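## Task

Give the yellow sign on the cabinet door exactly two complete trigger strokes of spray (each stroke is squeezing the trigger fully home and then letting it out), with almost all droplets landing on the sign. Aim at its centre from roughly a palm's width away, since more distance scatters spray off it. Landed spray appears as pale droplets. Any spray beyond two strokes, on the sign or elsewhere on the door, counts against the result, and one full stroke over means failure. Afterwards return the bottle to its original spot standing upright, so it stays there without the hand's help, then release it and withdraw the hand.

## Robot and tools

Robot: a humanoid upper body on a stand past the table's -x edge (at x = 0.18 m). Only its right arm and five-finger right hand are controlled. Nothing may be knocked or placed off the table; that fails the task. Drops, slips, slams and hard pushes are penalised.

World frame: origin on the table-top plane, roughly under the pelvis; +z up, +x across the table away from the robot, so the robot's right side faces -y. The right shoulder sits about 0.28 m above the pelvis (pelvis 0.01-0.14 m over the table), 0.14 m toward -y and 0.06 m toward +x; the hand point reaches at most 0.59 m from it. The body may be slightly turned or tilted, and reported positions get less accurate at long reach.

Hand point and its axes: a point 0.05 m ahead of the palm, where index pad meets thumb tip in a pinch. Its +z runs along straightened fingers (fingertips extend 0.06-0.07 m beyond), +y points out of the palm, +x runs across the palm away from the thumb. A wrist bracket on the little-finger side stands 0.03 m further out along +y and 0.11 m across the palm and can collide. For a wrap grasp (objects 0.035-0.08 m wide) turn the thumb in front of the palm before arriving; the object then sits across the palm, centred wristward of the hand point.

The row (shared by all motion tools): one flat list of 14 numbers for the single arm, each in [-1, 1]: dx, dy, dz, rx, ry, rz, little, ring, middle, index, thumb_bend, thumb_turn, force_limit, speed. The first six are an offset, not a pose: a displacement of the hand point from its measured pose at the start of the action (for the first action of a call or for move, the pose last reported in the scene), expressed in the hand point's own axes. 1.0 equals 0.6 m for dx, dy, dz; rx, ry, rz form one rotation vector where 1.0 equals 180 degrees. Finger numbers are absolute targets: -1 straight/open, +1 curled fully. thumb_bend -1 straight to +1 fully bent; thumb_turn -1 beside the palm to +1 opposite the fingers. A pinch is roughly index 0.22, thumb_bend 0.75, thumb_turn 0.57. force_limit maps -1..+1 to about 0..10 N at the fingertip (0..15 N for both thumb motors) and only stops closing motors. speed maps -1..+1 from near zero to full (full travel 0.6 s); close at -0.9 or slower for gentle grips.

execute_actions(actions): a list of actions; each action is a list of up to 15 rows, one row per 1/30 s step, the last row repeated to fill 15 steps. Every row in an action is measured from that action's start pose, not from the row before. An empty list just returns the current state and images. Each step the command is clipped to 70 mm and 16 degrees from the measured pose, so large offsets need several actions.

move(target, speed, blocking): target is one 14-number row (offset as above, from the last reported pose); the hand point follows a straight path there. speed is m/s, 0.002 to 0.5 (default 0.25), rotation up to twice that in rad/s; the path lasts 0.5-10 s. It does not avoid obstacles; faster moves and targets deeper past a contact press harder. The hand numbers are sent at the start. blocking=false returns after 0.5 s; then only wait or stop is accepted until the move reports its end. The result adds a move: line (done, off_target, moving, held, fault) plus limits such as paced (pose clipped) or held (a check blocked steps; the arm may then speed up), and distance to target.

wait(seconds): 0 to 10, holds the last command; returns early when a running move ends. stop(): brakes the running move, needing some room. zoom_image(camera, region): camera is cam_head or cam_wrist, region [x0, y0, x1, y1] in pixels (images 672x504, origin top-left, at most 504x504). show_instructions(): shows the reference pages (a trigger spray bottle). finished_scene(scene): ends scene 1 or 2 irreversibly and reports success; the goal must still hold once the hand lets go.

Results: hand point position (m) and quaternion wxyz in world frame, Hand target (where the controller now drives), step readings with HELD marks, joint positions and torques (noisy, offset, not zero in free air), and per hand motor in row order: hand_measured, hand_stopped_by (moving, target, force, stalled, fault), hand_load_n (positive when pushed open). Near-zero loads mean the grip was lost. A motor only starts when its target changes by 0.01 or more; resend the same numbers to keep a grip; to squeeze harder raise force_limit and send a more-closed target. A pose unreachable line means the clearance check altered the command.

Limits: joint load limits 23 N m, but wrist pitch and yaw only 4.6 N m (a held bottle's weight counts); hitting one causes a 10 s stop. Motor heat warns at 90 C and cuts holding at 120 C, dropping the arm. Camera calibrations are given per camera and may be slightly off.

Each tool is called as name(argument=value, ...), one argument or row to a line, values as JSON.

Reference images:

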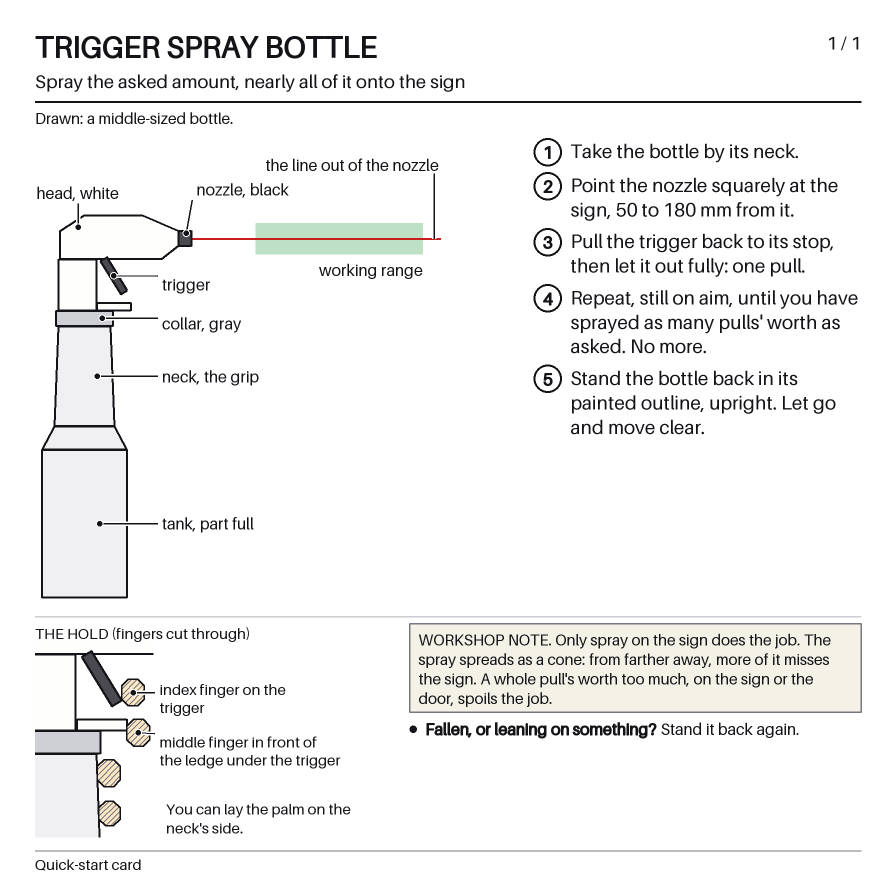

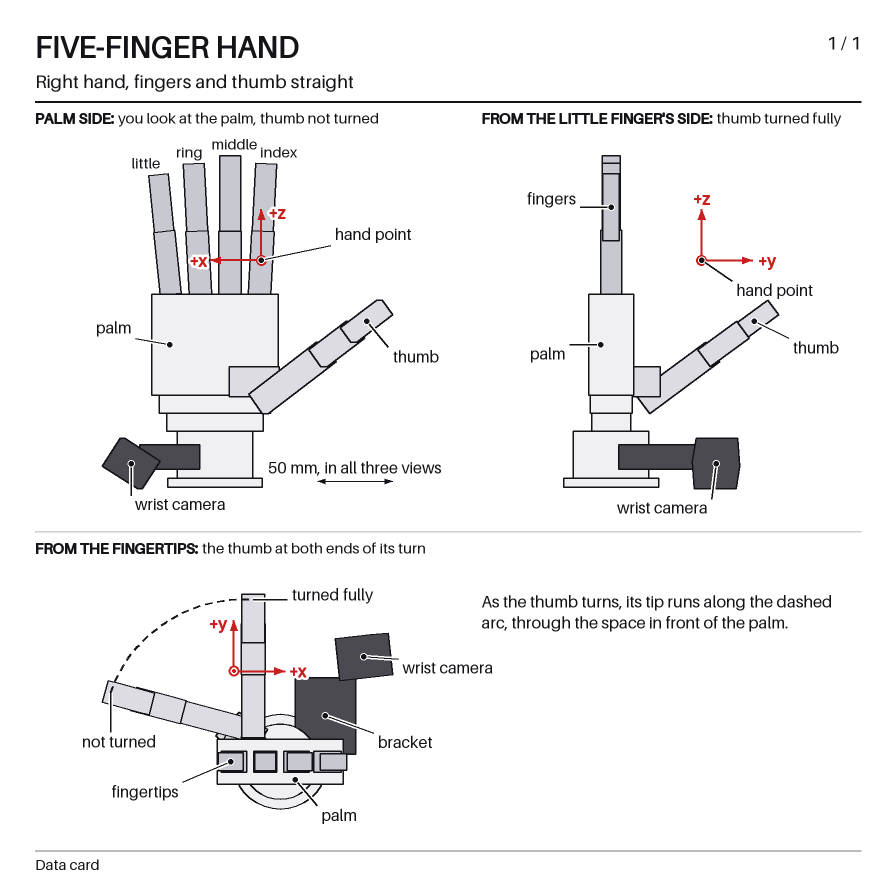

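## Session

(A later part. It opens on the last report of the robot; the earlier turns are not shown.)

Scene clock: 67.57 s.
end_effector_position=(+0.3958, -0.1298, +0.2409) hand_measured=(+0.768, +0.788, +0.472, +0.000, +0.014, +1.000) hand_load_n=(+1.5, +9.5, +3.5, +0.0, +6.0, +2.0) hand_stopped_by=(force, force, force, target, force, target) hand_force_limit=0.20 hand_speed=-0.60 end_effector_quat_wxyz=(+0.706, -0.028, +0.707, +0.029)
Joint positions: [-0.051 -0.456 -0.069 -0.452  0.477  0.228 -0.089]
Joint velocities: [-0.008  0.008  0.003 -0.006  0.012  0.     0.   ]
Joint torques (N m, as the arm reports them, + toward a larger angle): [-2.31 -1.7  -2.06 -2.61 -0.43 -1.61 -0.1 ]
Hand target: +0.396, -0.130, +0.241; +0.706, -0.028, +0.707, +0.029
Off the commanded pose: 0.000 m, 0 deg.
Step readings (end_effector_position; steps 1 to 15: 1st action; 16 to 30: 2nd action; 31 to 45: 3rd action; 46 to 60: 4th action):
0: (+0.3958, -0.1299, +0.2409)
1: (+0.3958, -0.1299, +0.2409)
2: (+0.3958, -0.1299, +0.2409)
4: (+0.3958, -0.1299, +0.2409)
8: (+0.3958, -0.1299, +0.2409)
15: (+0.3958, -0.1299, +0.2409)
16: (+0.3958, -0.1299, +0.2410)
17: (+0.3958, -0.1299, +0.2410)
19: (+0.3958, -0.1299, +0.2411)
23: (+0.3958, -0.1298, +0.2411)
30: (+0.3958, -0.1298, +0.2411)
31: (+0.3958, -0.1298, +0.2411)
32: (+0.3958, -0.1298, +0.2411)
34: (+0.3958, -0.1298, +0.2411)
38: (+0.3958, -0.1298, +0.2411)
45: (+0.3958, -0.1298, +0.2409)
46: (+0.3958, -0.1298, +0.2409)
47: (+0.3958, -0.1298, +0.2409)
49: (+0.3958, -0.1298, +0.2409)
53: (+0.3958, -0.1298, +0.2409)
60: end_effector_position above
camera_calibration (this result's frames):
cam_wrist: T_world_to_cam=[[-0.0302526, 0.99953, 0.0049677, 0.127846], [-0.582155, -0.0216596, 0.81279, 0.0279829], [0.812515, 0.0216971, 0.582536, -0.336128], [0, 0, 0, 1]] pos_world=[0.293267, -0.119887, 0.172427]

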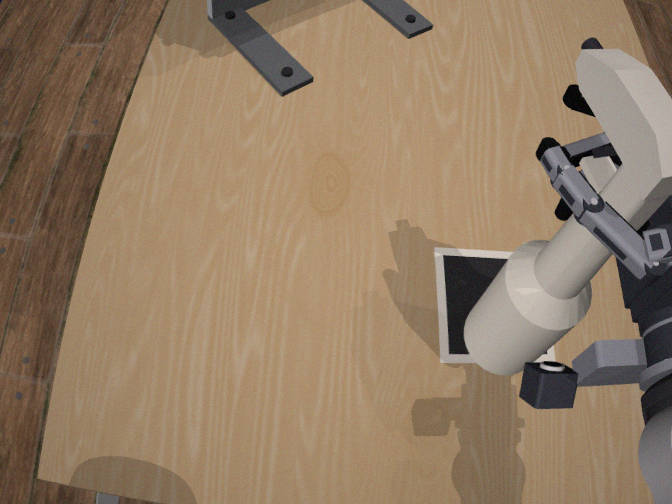

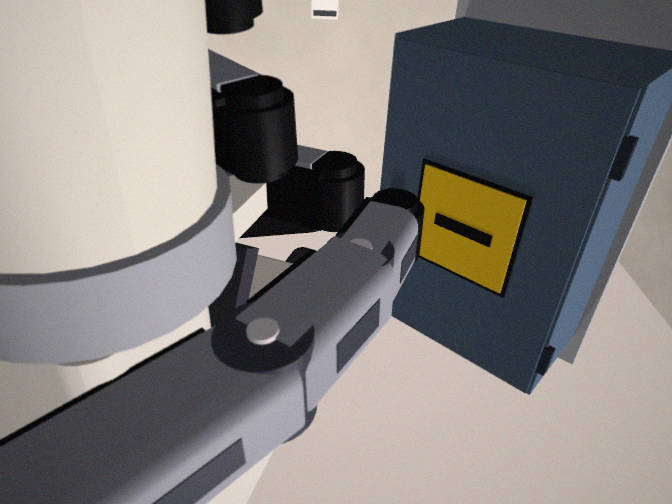

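execute_actions(
  actions=[
    [[0,0,0,0,0,0,0.95,1,0.7,0,0.3,1,0.5,-0.7]],
  ],
)

move(
  target=[-0.06,0,0.01,0,0,0,0.95,1,0.7,0,0.3,1,0.5,-0.7],
  speed=0.06,
)

move(
  target=[-0.205,0.07,0.23,-0.1,0,0,0.95,1,0.7,0,0.3,1,0.5,-0.7],
  speed=0.12,
)

Scene clock: 72.27 s.
end_effector_position=(+0.3958, -0.1297, +0.2416) hand_measured=(+0.796, +0.788, +0.472, +0.000, +0.050, +1.000) hand_load_n=(+4.5, +7.5, +4.0, +0.0, +11.0, +3.0) hand_stopped_by=(force, force, force, target, force, target) hand_force_limit=0.50 hand_speed=-0.70 end_effector_quat_wxyz=(+0.707, -0.028, +0.706, +0.029)
Joint positions: [-0.052 -0.456 -0.069 -0.452  0.477  0.226 -0.089]
Joint velocities: [ 0.009  0.003 -0.006 -0.005  0.009  0.     0.   ]
Joint torques (N m, as the arm reports them, + toward a larger angle): [-2.26 -1.91 -2.04 -2.61 -0.3  -1.54 -0.1 ]
Hand target: +0.396, -0.130, +0.241; +0.706, -0.028, +0.707, +0.029
Off the commanded pose: 0.001 m, 0 deg.
Step readings (end_effector_position):
0: (+0.3958, -0.1298, +0.2409)
1: (+0.3958, -0.1298, +0.2409)
2: (+0.3958, -0.1298, +0.2409)
4: (+0.3958, -0.1298, +0.2410)
8: (+0.3958, -0.1297, +0.2416)
15: end_effector_position above
camera_calibration (this result's frames):
cam_wrist: T_world_to_cam=[[-0.0305437, 0.99952, 0.00526217, 0.127789], [-0.584208, -0.0221237, 0.811302, 0.0285202], [0.811029, 0.021706, 0.584603, -0.336453], [0, 0, 0, 1]] pos_world=[0.293438, -0.119794, 0.172881]

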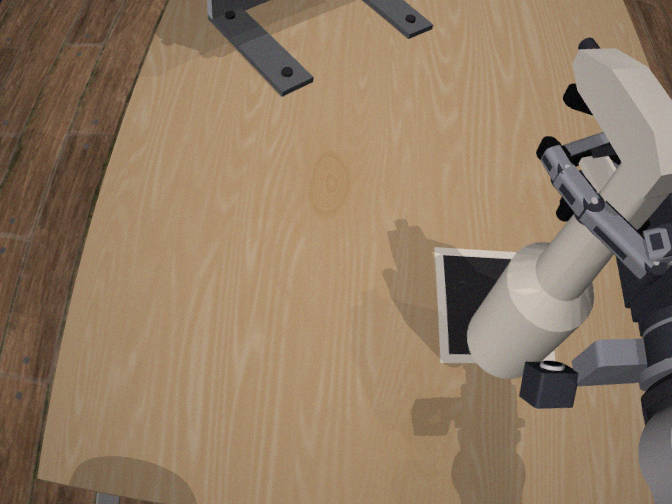

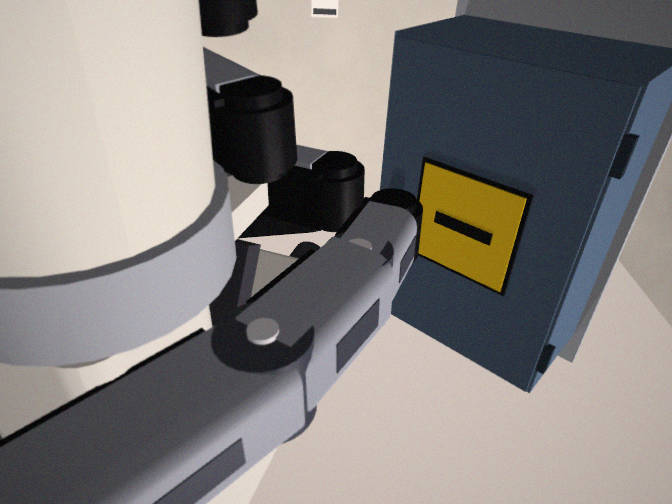

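Scene clock: 73.20 s.
end_effector_position=(+0.4011, -0.1259, +0.2765) hand_measured=(+0.796, +0.788, +0.472, +0.000, +0.050, +1.000) hand_load_n=(+1.0, +6.5, +4.0, +0.0, +11.0, +3.0) hand_stopped_by=(force, force, force, target, force, target) hand_force_limit=0.50 hand_speed=-0.70 end_effector_quat_wxyz=(+0.706, -0.032, +0.706, +0.031)
Joint positions: [-0.136 -0.51  -0.144 -0.603  0.584  0.464 -0.155]
Joint velocities: [0.003 0.005 0.    0.006 0.014 0.008 0.   ]
Joint torques (N m, as the arm reports them, + toward a larger angle): [-3.98 -2.04 -2.74 -3.07 -0.21 -2.16 -0.13]
Hand target: +0.401, -0.126, +0.277; +0.706, -0.031, +0.707, +0.031
Off the commanded pose: 0.004 m, 1 deg.
move: off_target
camera_calibration (this result's frames):
cam_wrist: T_world_to_cam=[[-0.0392136, 0.999231, 0.000116714, 0.128905], [-0.582483, -0.0229537, 0.812518, 0.00225894], [0.811896, 0.0317938, 0.582935, -0.359892], [0, 0, 0, 1]] pos_world=[0.298566, -0.117312, 0.207943]

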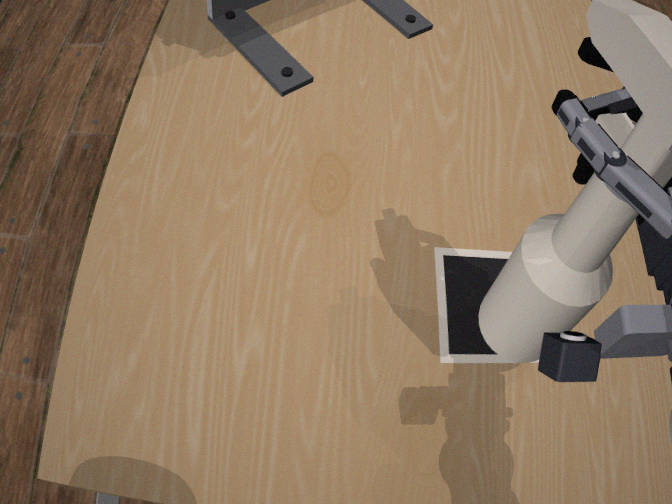

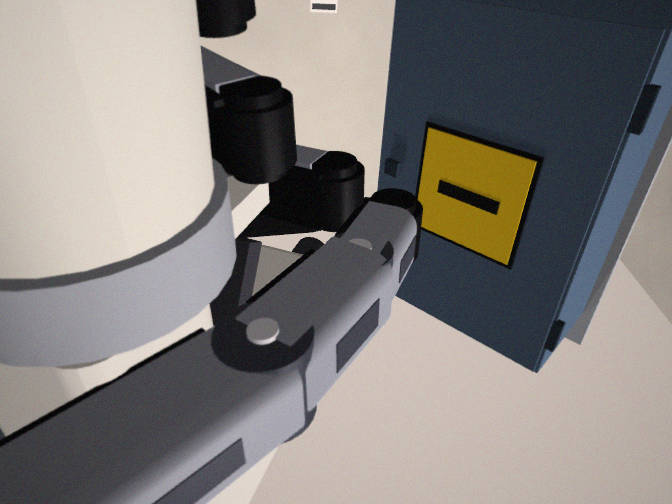

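Scene clock: 75.30 s.
end_effector_position=(+0.5326, -0.0677, +0.4006) hand_measured=(+0.796, +0.788, +0.472, +0.000, +0.050, +1.000) hand_load_n=(+1.0, +6.5, +4.0, +0.0, +11.0, +3.0) hand_stopped_by=(force, force, force, target, force, target) hand_force_limit=0.50 hand_speed=-0.70 end_effector_quat_wxyz=(+0.692, -0.150, +0.692, +0.141)
Joint positions: [-1.273 -0.672  0.074  0.43   0.638  0.584  0.27 ]
Joint velocities: [-0.002 -0.009 -0.002 -0.009  0.    -0.006  0.   ]
Joint torques (N m, as the arm reports them, + toward a larger angle): [-10.43  -3.04  -2.73  -2.44  -0.03  -2.35  -0.02]
Hand target: +0.533, -0.068, +0.400; +0.691, -0.151, +0.693, +0.140
Off the commanded pose: 0.005 m, 1 deg.
move: off_target
camera_calibration (this result's frames):
cam_wrist: T_world_to_cam=[[-0.356494, 0.934254, -0.00906672, 0.244114], [-0.545332, -0.200189, 0.813964, -0.0530022], [0.758634, 0.295118, 0.580845, -0.493768], [0, 0, 0, 1]] pos_world=[0.43271, -0.0929548, 0.332158]

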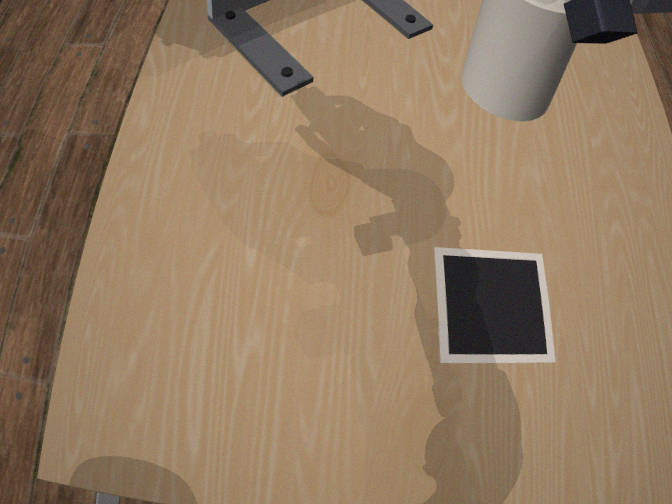

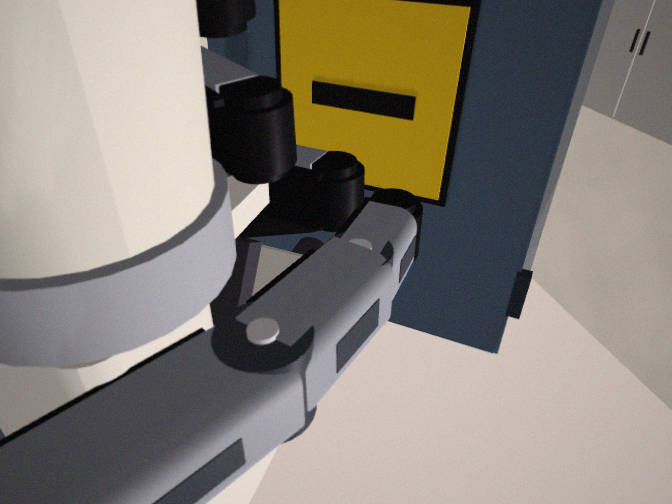

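move(
  target=[0.003,-0.022,0.056,0,0,0,0.95,1,0.7,0,0.3,1,0.5,-0.7],
  speed=0.08,
)

execute_actions(
  actions=[
    [[0,0,0,0,0,0,0.95,1,0.7,0.55,0.3,1,1,-0.5]],
    [[0,0,0,0,0,0,0.95,1,0.7,0.55,0.3,1,1,-0.5]],
  ],
)

Scene clock: 78.80 s.
end_effector_position=(+0.5695, -0.0709, +0.4007) hand_measured=(+0.796, +0.788, +0.472, +0.000, +0.050, +1.000) hand_load_n=(+1.0, +6.5, +4.0, +0.0, +11.0, +3.0) hand_stopped_by=(force, force, force, target, force, target) hand_force_limit=0.50 hand_speed=-0.70 end_effector_quat_wxyz=(+0.695, -0.144, +0.691, +0.138)
Joint positions: [-1.532 -0.587  0.142  1.015  0.509  0.286  0.434]
Joint velocities: [ 0.     0.011  0.015  0.055  0.    -0.031  0.024]
Joint torques (N m, as the arm reports them, + toward a larger angle): [-11.97  -2.66  -2.07  -2.67   0.13  -2.25   0.02]
Hand target: +0.569, -0.069, +0.400; +0.694, -0.147, +0.691, +0.137
Off the commanded pose: 0.005 m, 1 deg.
move: off_target
camera_calibration (this result's frames):
cam_wrist: T_world_to_cam=[[-0.344319, 0.938832, -0.00616503, 0.252473], [-0.551693, -0.197013, 0.810445, -0.0283538], [0.759657, 0.282453, 0.585783, -0.52437], [0, 0, 0, 1]] pos_world=[0.46963, -0.094506, 0.331703]

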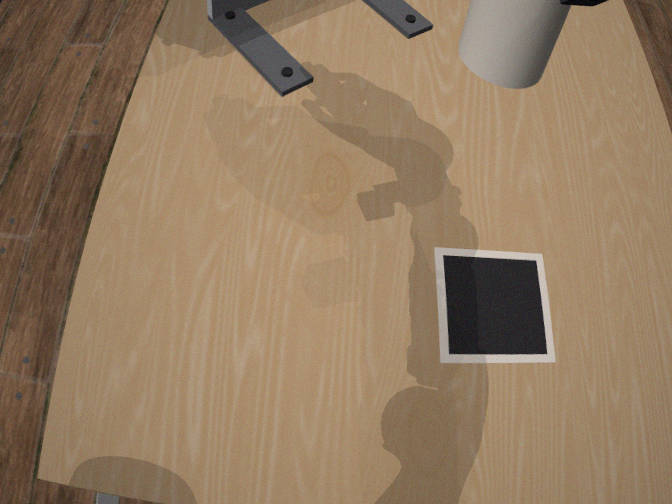

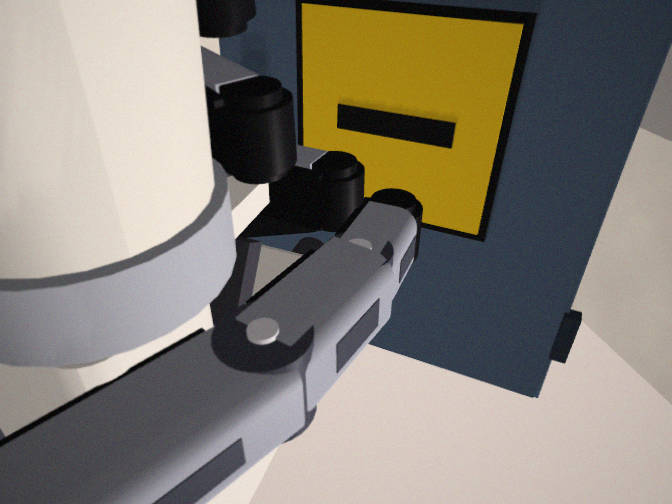

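Scene clock: 79.80 s.
end_effector_position=(+0.5695, -0.0709, +0.4006) hand_measured=(+0.796, +0.788, +0.472, +0.550, +0.050, +1.000) hand_load_n=(+1.0, +6.5, +4.0, +1.0, +11.0, +3.0) hand_stopped_by=(force, force, force, target, force, target) hand_force_limit=1.00 hand_speed=-0.50 end_effector_quat_wxyz=(+0.694, -0.144, +0.691, +0.138)
Joint positions: [-1.532 -0.587  0.142  1.017  0.509  0.286  0.434]
Joint velocities: [-0.002  0.005  0.003  0.003  0.008  0.     0.   ]
Joint torques (N m, as the arm reports them, + toward a larger angle): [-11.54  -2.7   -2.15  -2.86   0.25  -2.11  -0.07]
Hand target: +0.570, -0.071, +0.401; +0.694, -0.144, +0.691, +0.138
Off the commanded pose: 0.000 m, 0 deg.
Step readings (end_effector_position; steps 1 to 15: 1st action; 16 to 30: 2nd action):
0: (+0.5695, -0.0709, +0.4007)
1: (+0.5695, -0.0709, +0.4006)
2: (+0.5695, -0.0709, +0.4006)
4: (+0.5695, -0.0709, +0.4006)
8: (+0.5695, -0.0709, +0.4006)
15: (+0.5695, -0.0709, +0.4006)
16: (+0.5695, -0.0709, +0.4006)
17: (+0.5695, -0.0709, +0.4006)
19: (+0.5695, -0.0709, +0.4006)
23: (+0.5695, -0.0709, +0.4006)
30: end_effector_position above
camera_calibration (this result's frames):
cam_wrist: T_world_to_cam=[[-0.344343, 0.938823, -0.00624716, 0.252573], [-0.551376, -0.19684, 0.810702, -0.0284523], [0.759877, 0.282604, 0.585425, -0.524254], [0, 0, 0, 1]] pos_world=[0.469652, -0.0945655, 0.331556]

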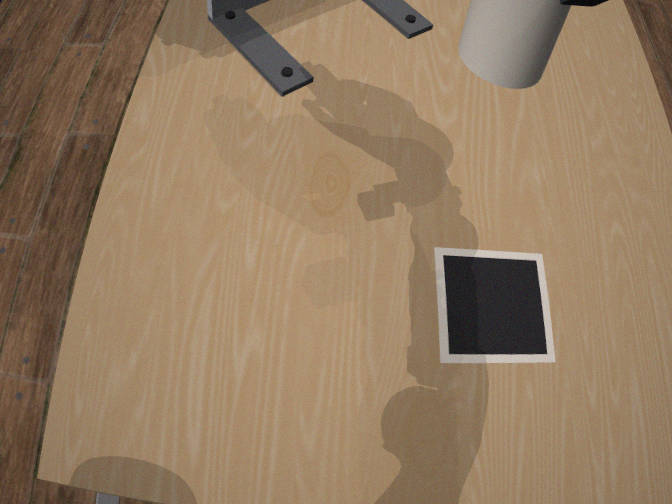

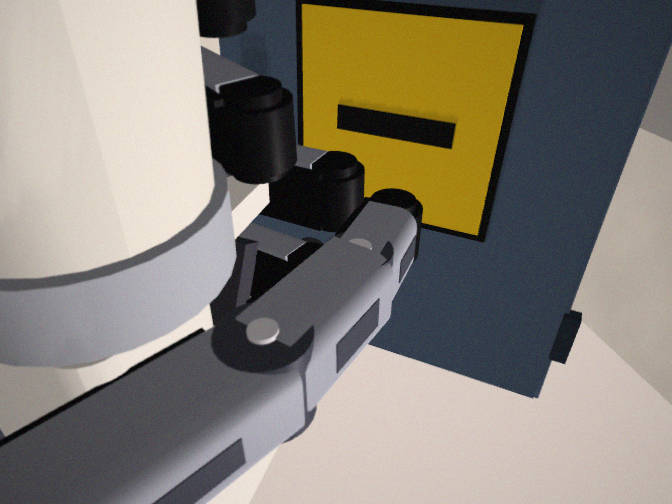

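execute_actions(
  actions=[
    [[0,0,0,0,0,0,0.95,1,0.7,1,0.3,1,1,-0.5]],
    [[0,0,0,0,0,0,0.95,1,0.7,1,0.3,1,1,-0.5]],
  ],
)

Scene clock: 82.20 s.
end_effector_position=(+0.5695, -0.0708, +0.4005) hand_measured=(+0.796, +0.788, +0.472, +0.846, +0.050, +1.000) hand_load_n=(+6.0, +6.0, +3.0, +10.5, +11.5, +2.5) hand_stopped_by=(force, force, force, force, force, target) hand_force_limit=1.00 hand_speed=-0.50 end_effector_quat_wxyz=(+0.694, -0.144, +0.691, +0.138)
Joint positions: [-1.532 -0.587  0.142  1.017  0.509  0.286  0.434]
Joint velocities: [0.003 0.    0.002 0.012 0.011 0.    0.   ]
Joint torques (N m, as the arm reports them, + toward a larger angle): [-11.63  -2.79  -2.13  -2.96   0.42  -2.09  -0.09]
Hand target: +0.570, -0.071, +0.401; +0.694, -0.144, +0.691, +0.138
Off the commanded pose: 0.000 m, 0 deg.
Step readings (end_effector_position; steps 1 to 15: 1st action; 16 to 30: 2nd action):
0: (+0.5695, -0.0709, +0.4006)
1: (+0.5695, -0.0709, +0.4006)
2: (+0.5695, -0.0709, +0.4006)
4: (+0.5695, -0.0709, +0.4006)
8: (+0.5695, -0.0709, +0.4006)
15: (+0.5695, -0.0708, +0.4005)
16: (+0.5695, -0.0708, +0.4005)
17: (+0.5695, -0.0708, +0.4005)
19: (+0.5695, -0.0708, +0.4005)
23: (+0.5695, -0.0708, +0.4005)
30: end_effector_position above
camera_calibration (this result's frames):
cam_wrist: T_world_to_cam=[[-0.344583, 0.938736, -0.00607446, 0.25252], [-0.55128, -0.197113, 0.810701, -0.0285009], [0.759837, 0.282702, 0.585428, -0.524239], [0, 0, 0, 1]] pos_world=[0.469639, -0.0944642, 0.331544]

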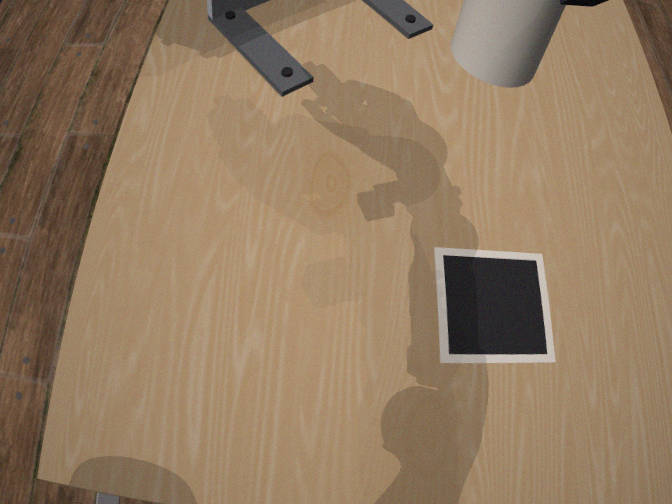

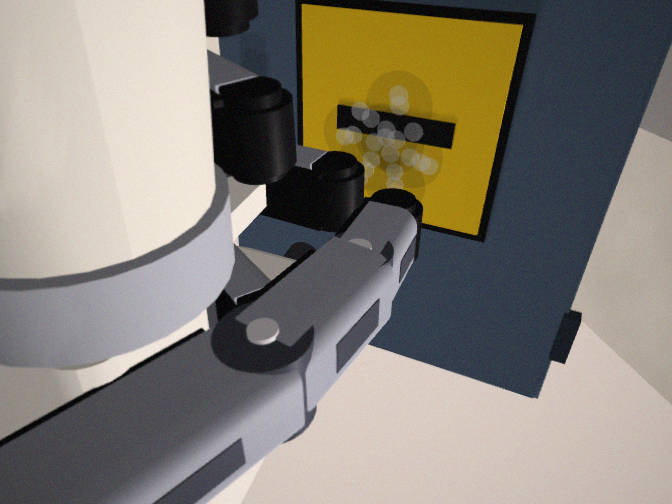

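execute_actions(
  actions=[
    [[0.016,0.01,0,0,0,0,0.95,1,0.7,0.3,0.3,1,1,0]],
    [[0,0,0,0,0,0,0.95,1,0.7,0.3,0.3,1,1,-0.5]],
    [[0,0,0,0,0,0,0.95,1,0.7,0.79,0.3,1,1,-0.4]],
    [[0,0,0,0,0,0,0.95,1,0.7,0.79,0.3,1,1,-0.4]],
  ],
)

execute_actions(
  actions=[
    [[0,0,0,0,0,0,0.95,1,0.7,1,0.3,1,1,0.5]],
  ],
)

Scene clock: 86.77 s.
end_effector_position=(+0.5674, -0.0651, +0.3886) hand_measured=(+0.796, +0.788, +0.472, +0.788, +0.050, +1.000) hand_load_n=(+2.0, +6.5, +3.5, +3.5, +11.0, +2.5) hand_stopped_by=(force, force, force, target, force, target) hand_force_limit=1.00 hand_speed=-0.40 end_effector_quat_wxyz=(+0.692, -0.146, +0.693, +0.138)
Joint positions: [-1.47  -0.573  0.138  0.937  0.514  0.298  0.402]
Joint velocities: [0.    0.011 0.008 0.018 0.003 0.    0.   ]
Joint torques (N m, as the arm reports them, + toward a larger angle): [-11.44  -2.71  -2.32  -2.94   0.41  -2.11  -0.08]
Hand target: +0.567, -0.065, +0.389; +0.692, -0.146, +0.693, +0.138
Off the commanded pose: 0.000 m, 0 deg.
Step readings (end_effector_position; steps 1 to 15: 1st action; 16 to 30: 2nd action; 31 to 45: 3rd action; 46 to 60: 4th action):
0: (+0.5695, -0.0708, +0.4005)
1: (+0.5695, -0.0708, +0.4005)
2: (+0.5693, -0.0706, +0.4006)
4: (+0.5677, -0.0685, +0.3996)
8: (+0.5676, -0.0655, +0.3877)
15: (+0.5674, -0.0652, +0.3885)
16: (+0.5674, -0.0651, +0.3886)
17: (+0.5674, -0.0651, +0.3886)
19: (+0.5674, -0.0651, +0.3886)
23: (+0.5674, -0.0651, +0.3886)
30: (+0.5674, -0.0651, +0.3886)
31: (+0.5674, -0.0651, +0.3886)
32: (+0.5674, -0.0651, +0.3886)
34: (+0.5674, -0.0651, +0.3886)
38: (+0.5674, -0.0651, +0.3886)
45: (+0.5674, -0.0651, +0.3886)
46: (+0.5674, -0.0651, +0.3886)
47: (+0.5674, -0.0651, +0.3886)
49: (+0.5674, -0.0651, +0.3886)
53: (+0.5674, -0.0651, +0.3886)
60: end_effector_position above
camera_calibration (this result's frames):
cam_wrist: T_world_to_cam=[[-0.346335, 0.938075, -0.0082457, 0.248186], [-0.547557, -0.195004, 0.813729, -0.0220687], [0.76173, 0.286338, 0.581187, -0.516436], [0, 0, 0, 1]] pos_world=[0.467256, -0.0892449, 0.32015]

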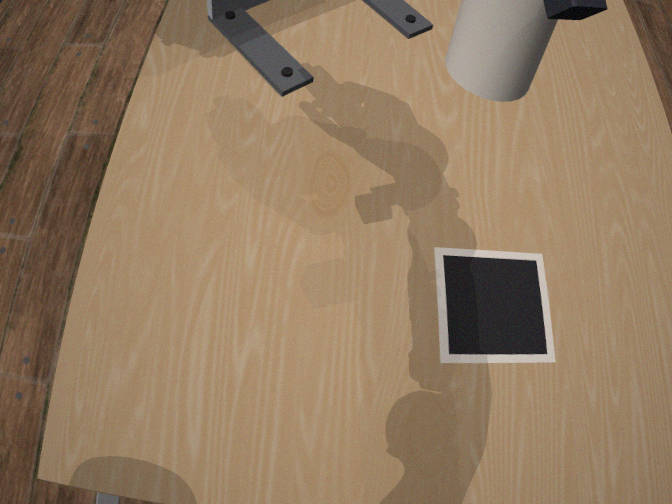

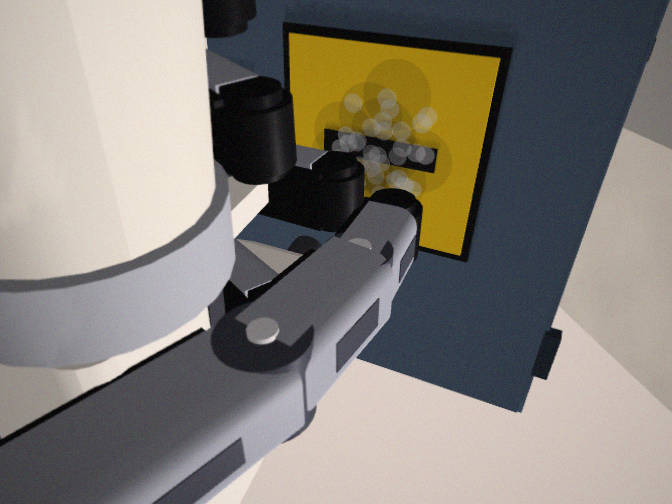

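Scene clock: 87.27 s.
end_effector_position=(+0.5673, -0.0650, +0.3888) hand_measured=(+0.796, +0.788, +0.472, +0.852, +0.050, +1.000) hand_load_n=(+4.0, +5.5, +3.0, +11.5, +11.5, +3.0) hand_stopped_by=(force, force, force, force, force, target) hand_force_limit=1.00 hand_speed=0.50 end_effector_quat_wxyz=(+0.693, -0.146, +0.693, +0.138)
Joint positions: [-1.471 -0.573  0.138  0.937  0.515  0.297  0.402]
Joint velocities: [-0.009 -0.008  0.006  0.009  0.015  0.     0.   ]
Joint torques (N m, as the arm reports them, + toward a larger angle): [-11.53  -2.81  -2.31  -2.93   0.41  -2.12  -0.09]
Hand target: +0.567, -0.065, +0.389; +0.692, -0.146, +0.693, +0.138
Off the commanded pose: 0.000 m, 0 deg.
Step readings (end_effector_position):
0: (+0.5674, -0.0651, +0.3886)
1: (+0.5674, -0.0651, +0.3886)
2: (+0.5674, -0.0651, +0.3886)
4: (+0.5674, -0.0651, +0.3888)
8: (+0.5673, -0.0650, +0.3888)
15: end_effector_position above
camera_calibration (this result's frames):
cam_wrist: T_world_to_cam=[[-0.346659, 0.937959, -0.00780424, 0.248072], [-0.547866, -0.195718, 0.813349, -0.0219548], [0.76136, 0.286231, 0.581724, -0.516551], [0, 0, 0, 1]] pos_world=[0.46725, -0.089125, 0.320283]

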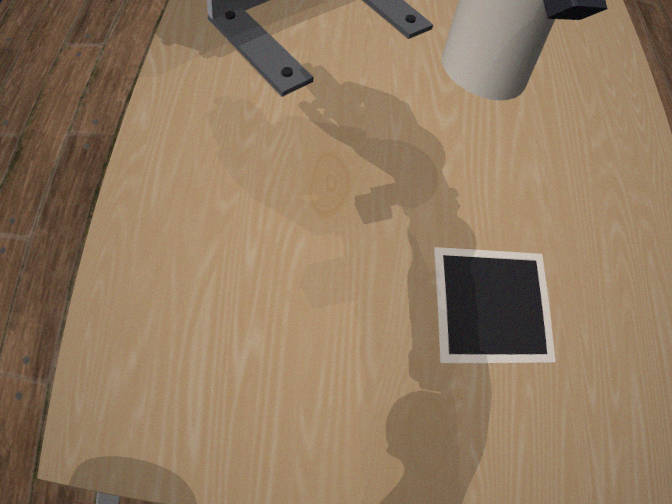

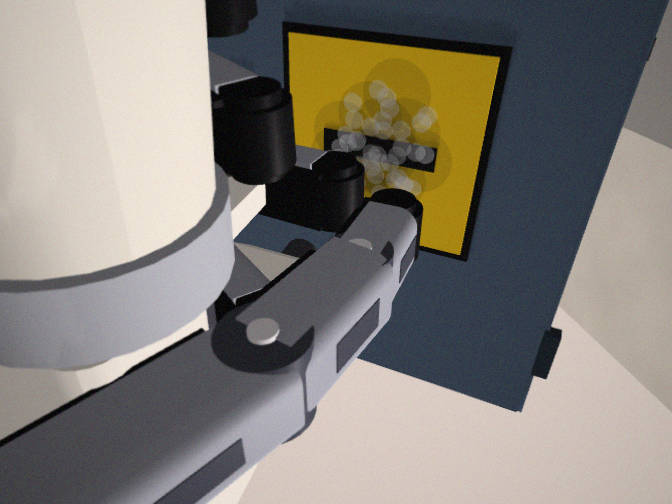

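move(
  target=[0.22,0.004,-0.256,0.1,0,0,0.95,1,0.7,0,0.3,1,0.5,0.5],
  speed=0.14,
)

Scene clock: 91.27 s.
end_effector_position=(+0.4261, -0.1260, +0.2548) hand_measured=(+0.798, +0.788, +0.472, +0.000, +0.050, +1.000) hand_load_n=(+0.5, +6.0, +3.5, +0.0, +11.0, +2.5) hand_stopped_by=(force, force, force, target, force, target) hand_force_limit=0.50 hand_speed=0.50 end_effector_quat_wxyz=(+0.703, -0.027, +0.710, +0.032)
Joint positions: [-0.224 -0.549 -0.021 -0.374  0.58   0.296 -0.176]
Joint velocities: [-0.006  0.009 -0.005 -0.006 -0.005  0.    -0.001]
Joint torques (N m, as the arm reports them, + toward a larger angle): [-4.66 -2.25 -2.87 -3.06 -0.71 -2.41 -0.17]
Hand target: +0.426, -0.126, +0.256; +0.705, -0.028, +0.708, +0.030
Off the commanded pose: 0.003 m, 1 deg.
move: done
camera_calibration (this result's frames):
cam_wrist: T_world_to_cam=[[-0.0335264, 0.999397, 0.00908718, 0.125295], [-0.574597, -0.0267136, 0.818, 0.0292675], [0.817749, 0.0222031, 0.575146, -0.369182], [0, 0, 0, 1]] pos_world=[0.322916, -0.11624, 0.187254]

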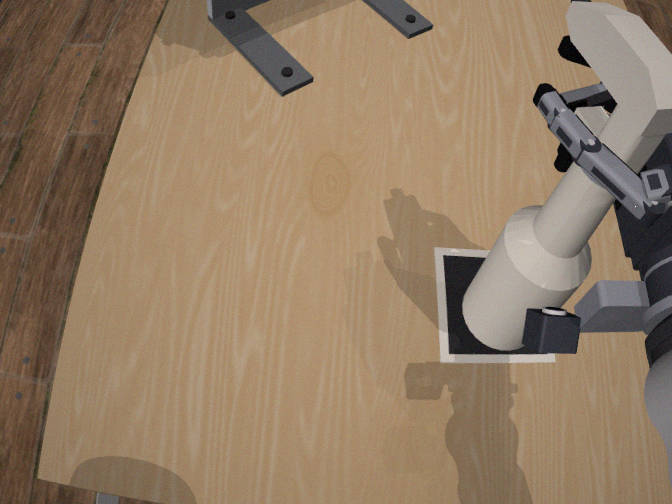

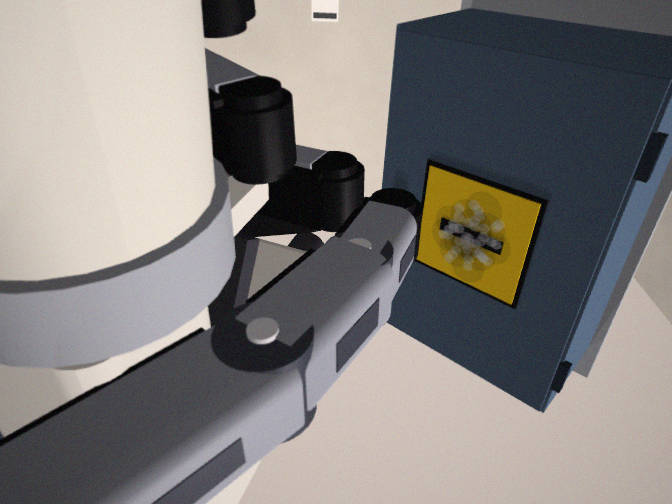

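move(
  target=[0.018,0,0,0,-0.015,0,0.95,1,0.7,0,0.3,1,0.5,0.5],
  speed=0.03,
)

Scene clock: 93.37 s.
end_effector_position=(+0.4267, -0.1283, +0.2454) hand_measured=(+0.798, +0.788, +0.472, +0.000, +0.050, +1.000) hand_load_n=(+0.0, +6.0, +3.5, +0.0, +11.0, +2.5) hand_stopped_by=(force, force, force, target, force, target) hand_force_limit=0.50 hand_speed=0.50 end_effector_quat_wxyz=(+0.720, -0.024, +0.692, +0.031)
Joint positions: [-0.214 -0.512  0.017 -0.255  0.518  0.123 -0.135]
Joint velocities: [ 0.003  0.011  0.009 -0.009 -0.002 -0.023  0.   ]
Joint torques (N m, as the arm reports them, + toward a larger angle): [-4.39 -2.09 -2.69 -3.08 -0.67 -2.5  -0.05]
Hand target: +0.426, -0.128, +0.244; +0.720, -0.025, +0.693, +0.031
Off the commanded pose: 0.003 m, 0 deg.
move: done
camera_calibration (this result's frames):
cam_wrist: T_world_to_cam=[[-0.0280732, 0.999508, 0.0139933, 0.12411], [-0.614177, -0.0282918, 0.788661, 0.0611061], [0.788668, 0.0135458, 0.614669, -0.36268], [0, 0, 0, 1]] pos_world=[0.327048, -0.117407, 0.172999]

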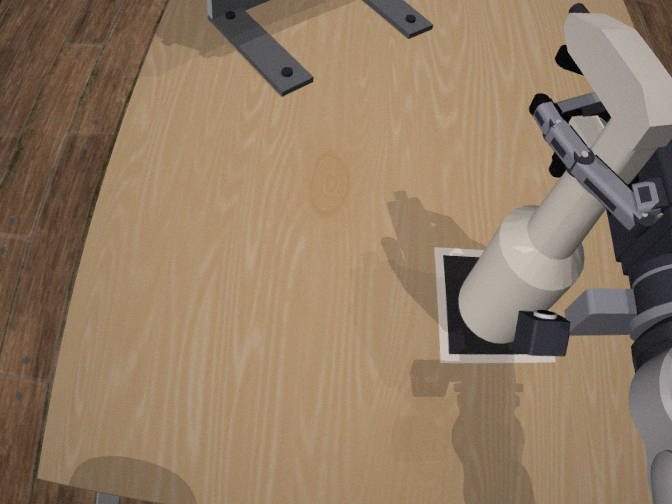

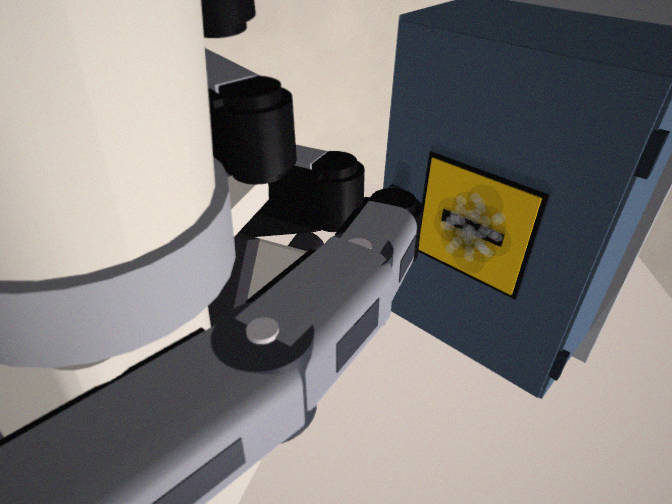

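execute_actions(
  actions=[
    [[0.006,0,0,0,0,0,0.95,1,0.7,0,0.3,1,0.5,0.5]],
    [[0,0,0,0,0,0,-1,-1,-1,-1,-1,1,0,-0.6]],
    [[0,0,0,0,0,0,-1,-1,-1,-1,-1,1,0,0.6]],
    [[0,0,0,0,0,0,-1,-1,-1,-1,-1,1,0,0.6]],
  ],
)

move(
  target=[0,-0.02,-0.12,0,0,0,-1,-1,-1,-1,-1,1,0,0.6],
  speed=0.1,
)

move(
  target=[0,-0.23,0,0,0,0,-1,-1,-1,-1,-1,1,0,0.6],
  speed=0.15,
)

Scene clock: 98.03 s.
end_effector_position=(+0.4270, -0.1294, +0.2445) hand_measured=(-1.000, -1.000, -1.000, -1.000, -1.000, +1.000) hand_load_n=(+0.0, +0.0, +0.0, +0.0, +0.0, +0.0) hand_stopped_by=(target, target, target, target, target, target) hand_force_limit=0.00 hand_speed=0.60 end_effector_quat_wxyz=(+0.723, -0.021, +0.690, +0.031)
Joint positions: [-0.214 -0.509  0.021 -0.239  0.515  0.1   -0.133]
Joint velocities: [-0.002  0.008 -0.008  0.    -0.006  0.     0.   ]
Joint torques (N m, as the arm reports them, + toward a larger angle): [-3.44 -2.19 -2.38 -2.66 -0.42 -1.61 -0.09]
Hand target: +0.427, -0.129, +0.245; +0.723, -0.021, +0.690, +0.031
Off the commanded pose: 0.000 m, 0 deg.
Step readings (end_effector_position; steps 1 to 15: 1st action; 16 to 30: 2nd action; 31 to 45: 3rd action; 46 to 60: 4th action):
0: (+0.4267, -0.1281, +0.2456)
1: (+0.4267, -0.1281, +0.2456)
2: (+0.4267, -0.1283, +0.2456)
4: (+0.4271, -0.1293, +0.2444)
8: (+0.4270, -0.1293, +0.2445)
15: (+0.4270, -0.1292, +0.2444)
16: (+0.4270, -0.1292, +0.2444)
17: (+0.4270, -0.1292, +0.2444)
19: (+0.4269, -0.1291, +0.2445)
23: (+0.4269, -0.1292, +0.2445)
30: (+0.4269, -0.1292, +0.2445)
31: (+0.4269, -0.1292, +0.2445)
32: (+0.4270, -0.1292, +0.2445)
34: (+0.4270, -0.1292, +0.2445)
38: (+0.4270, -0.1293, +0.2445)
45: (+0.4270, -0.1294, +0.2445)
46: (+0.4270, -0.1294, +0.2445)
47: (+0.4270, -0.1294, +0.2445)
49: (+0.4270, -0.1294, +0.2445)
53: (+0.4270, -0.1294, +0.2445)
60: end_effector_position above
camera_calibration (this result's frames):
cam_wrist: T_world_to_cam=[[-0.0247148, 0.999551, 0.0169569, 0.123118], [-0.619199, -0.0286225, 0.784712, 0.0650235], [0.784845, 0.00889434, 0.619628, -0.36255], [0, 0, 0, 1]] pos_world=[0.327851, -0.117977, 0.171534]

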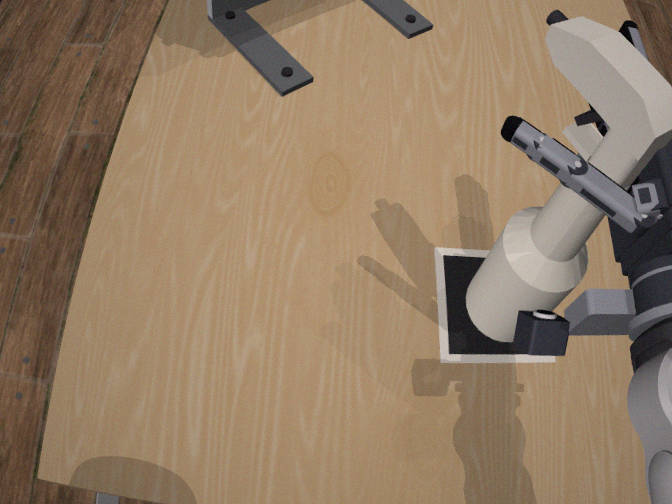

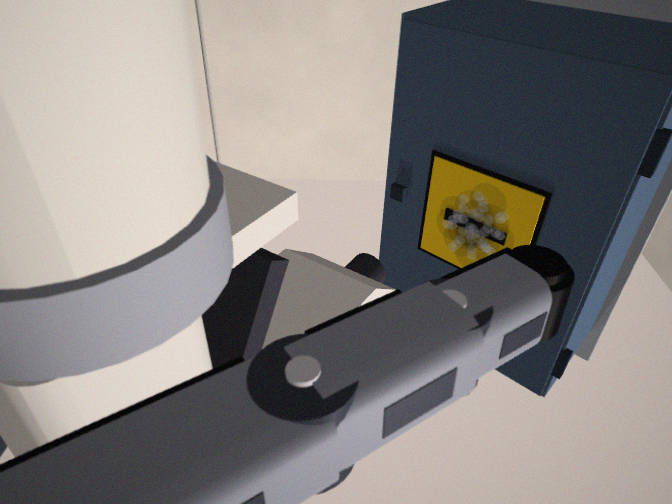

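Scene clock: 99.13 s.
end_effector_position=(+0.3564, -0.1479, +0.2398) hand_measured=(-1.000, -1.000, -1.000, -1.000, -1.000, +1.000) hand_load_n=(+0.0, +0.0, +0.0, +0.0, +0.0, +0.0) hand_stopped_by=(target, target, target, target, target, target) hand_force_limit=0.00 hand_speed=0.60 end_effector_quat_wxyz=(+0.722, -0.019, +0.691, +0.026)
Joint positions: [ 0.18  -0.524 -0.062 -0.48   0.527 -0.029 -0.09 ]
Joint velocities: [0.003 0.002 0.002 0.005 0.    0.    0.   ]
Joint torques (N m, as the arm reports them, + toward a larger angle): [-0.9  -1.74 -2.58 -2.51 -0.12 -1.77  0.02]
Hand target: +0.356, -0.148, +0.242; +0.724, -0.017, +0.689, +0.028
Off the commanded pose: 0.002 m, 1 deg.
move: done
camera_calibration (this result's frames):
cam_wrist: T_world_to_cam=[[-0.0133732, 0.999816, 0.0137712, 0.136657], [-0.618224, -0.0190921, 0.78577, 0.0252544], [0.785888, 0.00199456, 0.618365, -0.305116], [0, 0, 0, 1]] pos_world=[0.257227, -0.135541, 0.166947]

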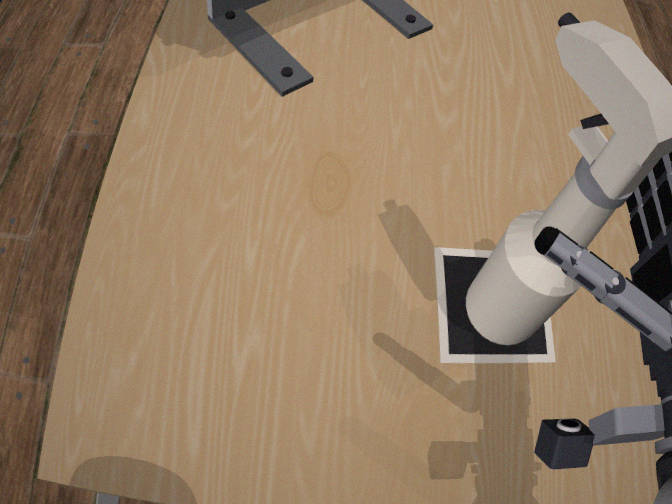

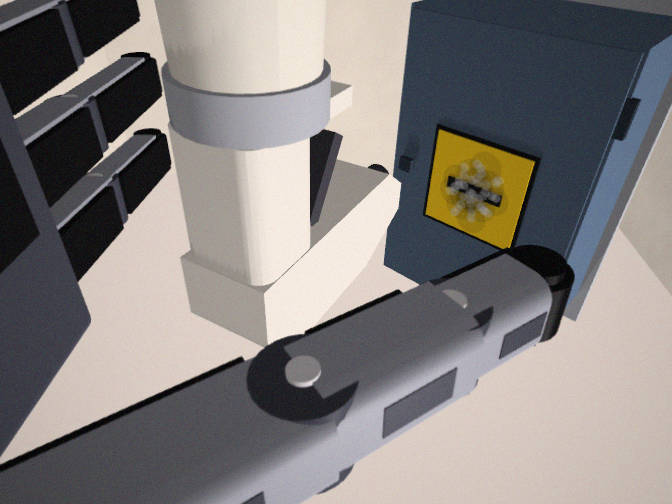

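Scene clock: 100.47 s.
end_effector_position=(+0.3617, -0.2870, +0.2453) hand_measured=(-1.000, -1.000, -1.000, -1.000, -1.000, +1.000) hand_load_n=(+0.0, +0.0, +0.0, +0.0, +0.0, +0.0) hand_stopped_by=(target, target, target, target, target, target) hand_force_limit=0.00 hand_speed=0.60 end_effector_quat_wxyz=(+0.727, -0.019, +0.686, +0.021)
Joint positions: [ 0.083 -0.741 -0.417  0.144  0.848 -0.19   0.477]
Joint velocities: [ 0.005 -0.008 -0.009 -0.018 -0.008  0.     0.005]
Joint torques (N m, as the arm reports them, + toward a larger angle): [-1.53 -4.3  -3.16 -1.68  0.4  -1.62  0.  ]
Hand target: +0.362, -0.287, +0.246; +0.728, -0.018, +0.685, +0.022
Off the commanded pose: 0.008 m, 1 deg.
move: off_target
camera_calibration (this result's frames):
cam_wrist: T_world_to_cam=[[-0.00624146, 0.999958, 0.00677305, 0.274914], [-0.628799, -0.00919115, 0.777514, 0.0302864], [0.777543, 0.000593936, 0.628829, -0.312315], [0, 0, 0, 1]] pos_world=[0.263599, -0.274439, 0.170983]

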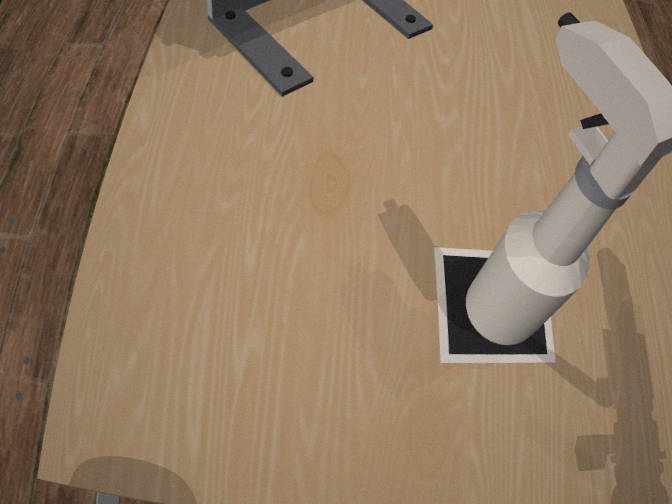

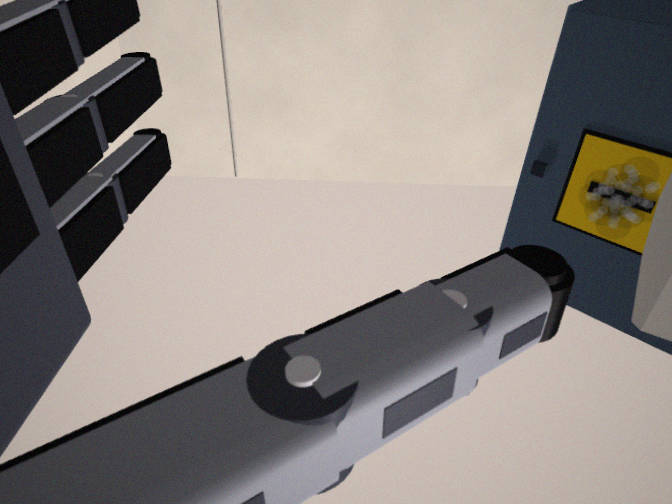

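About 8 mm off centre, still inside the outline.

finished_scene(
  scene=1,
)

The scene is finished: the task was done.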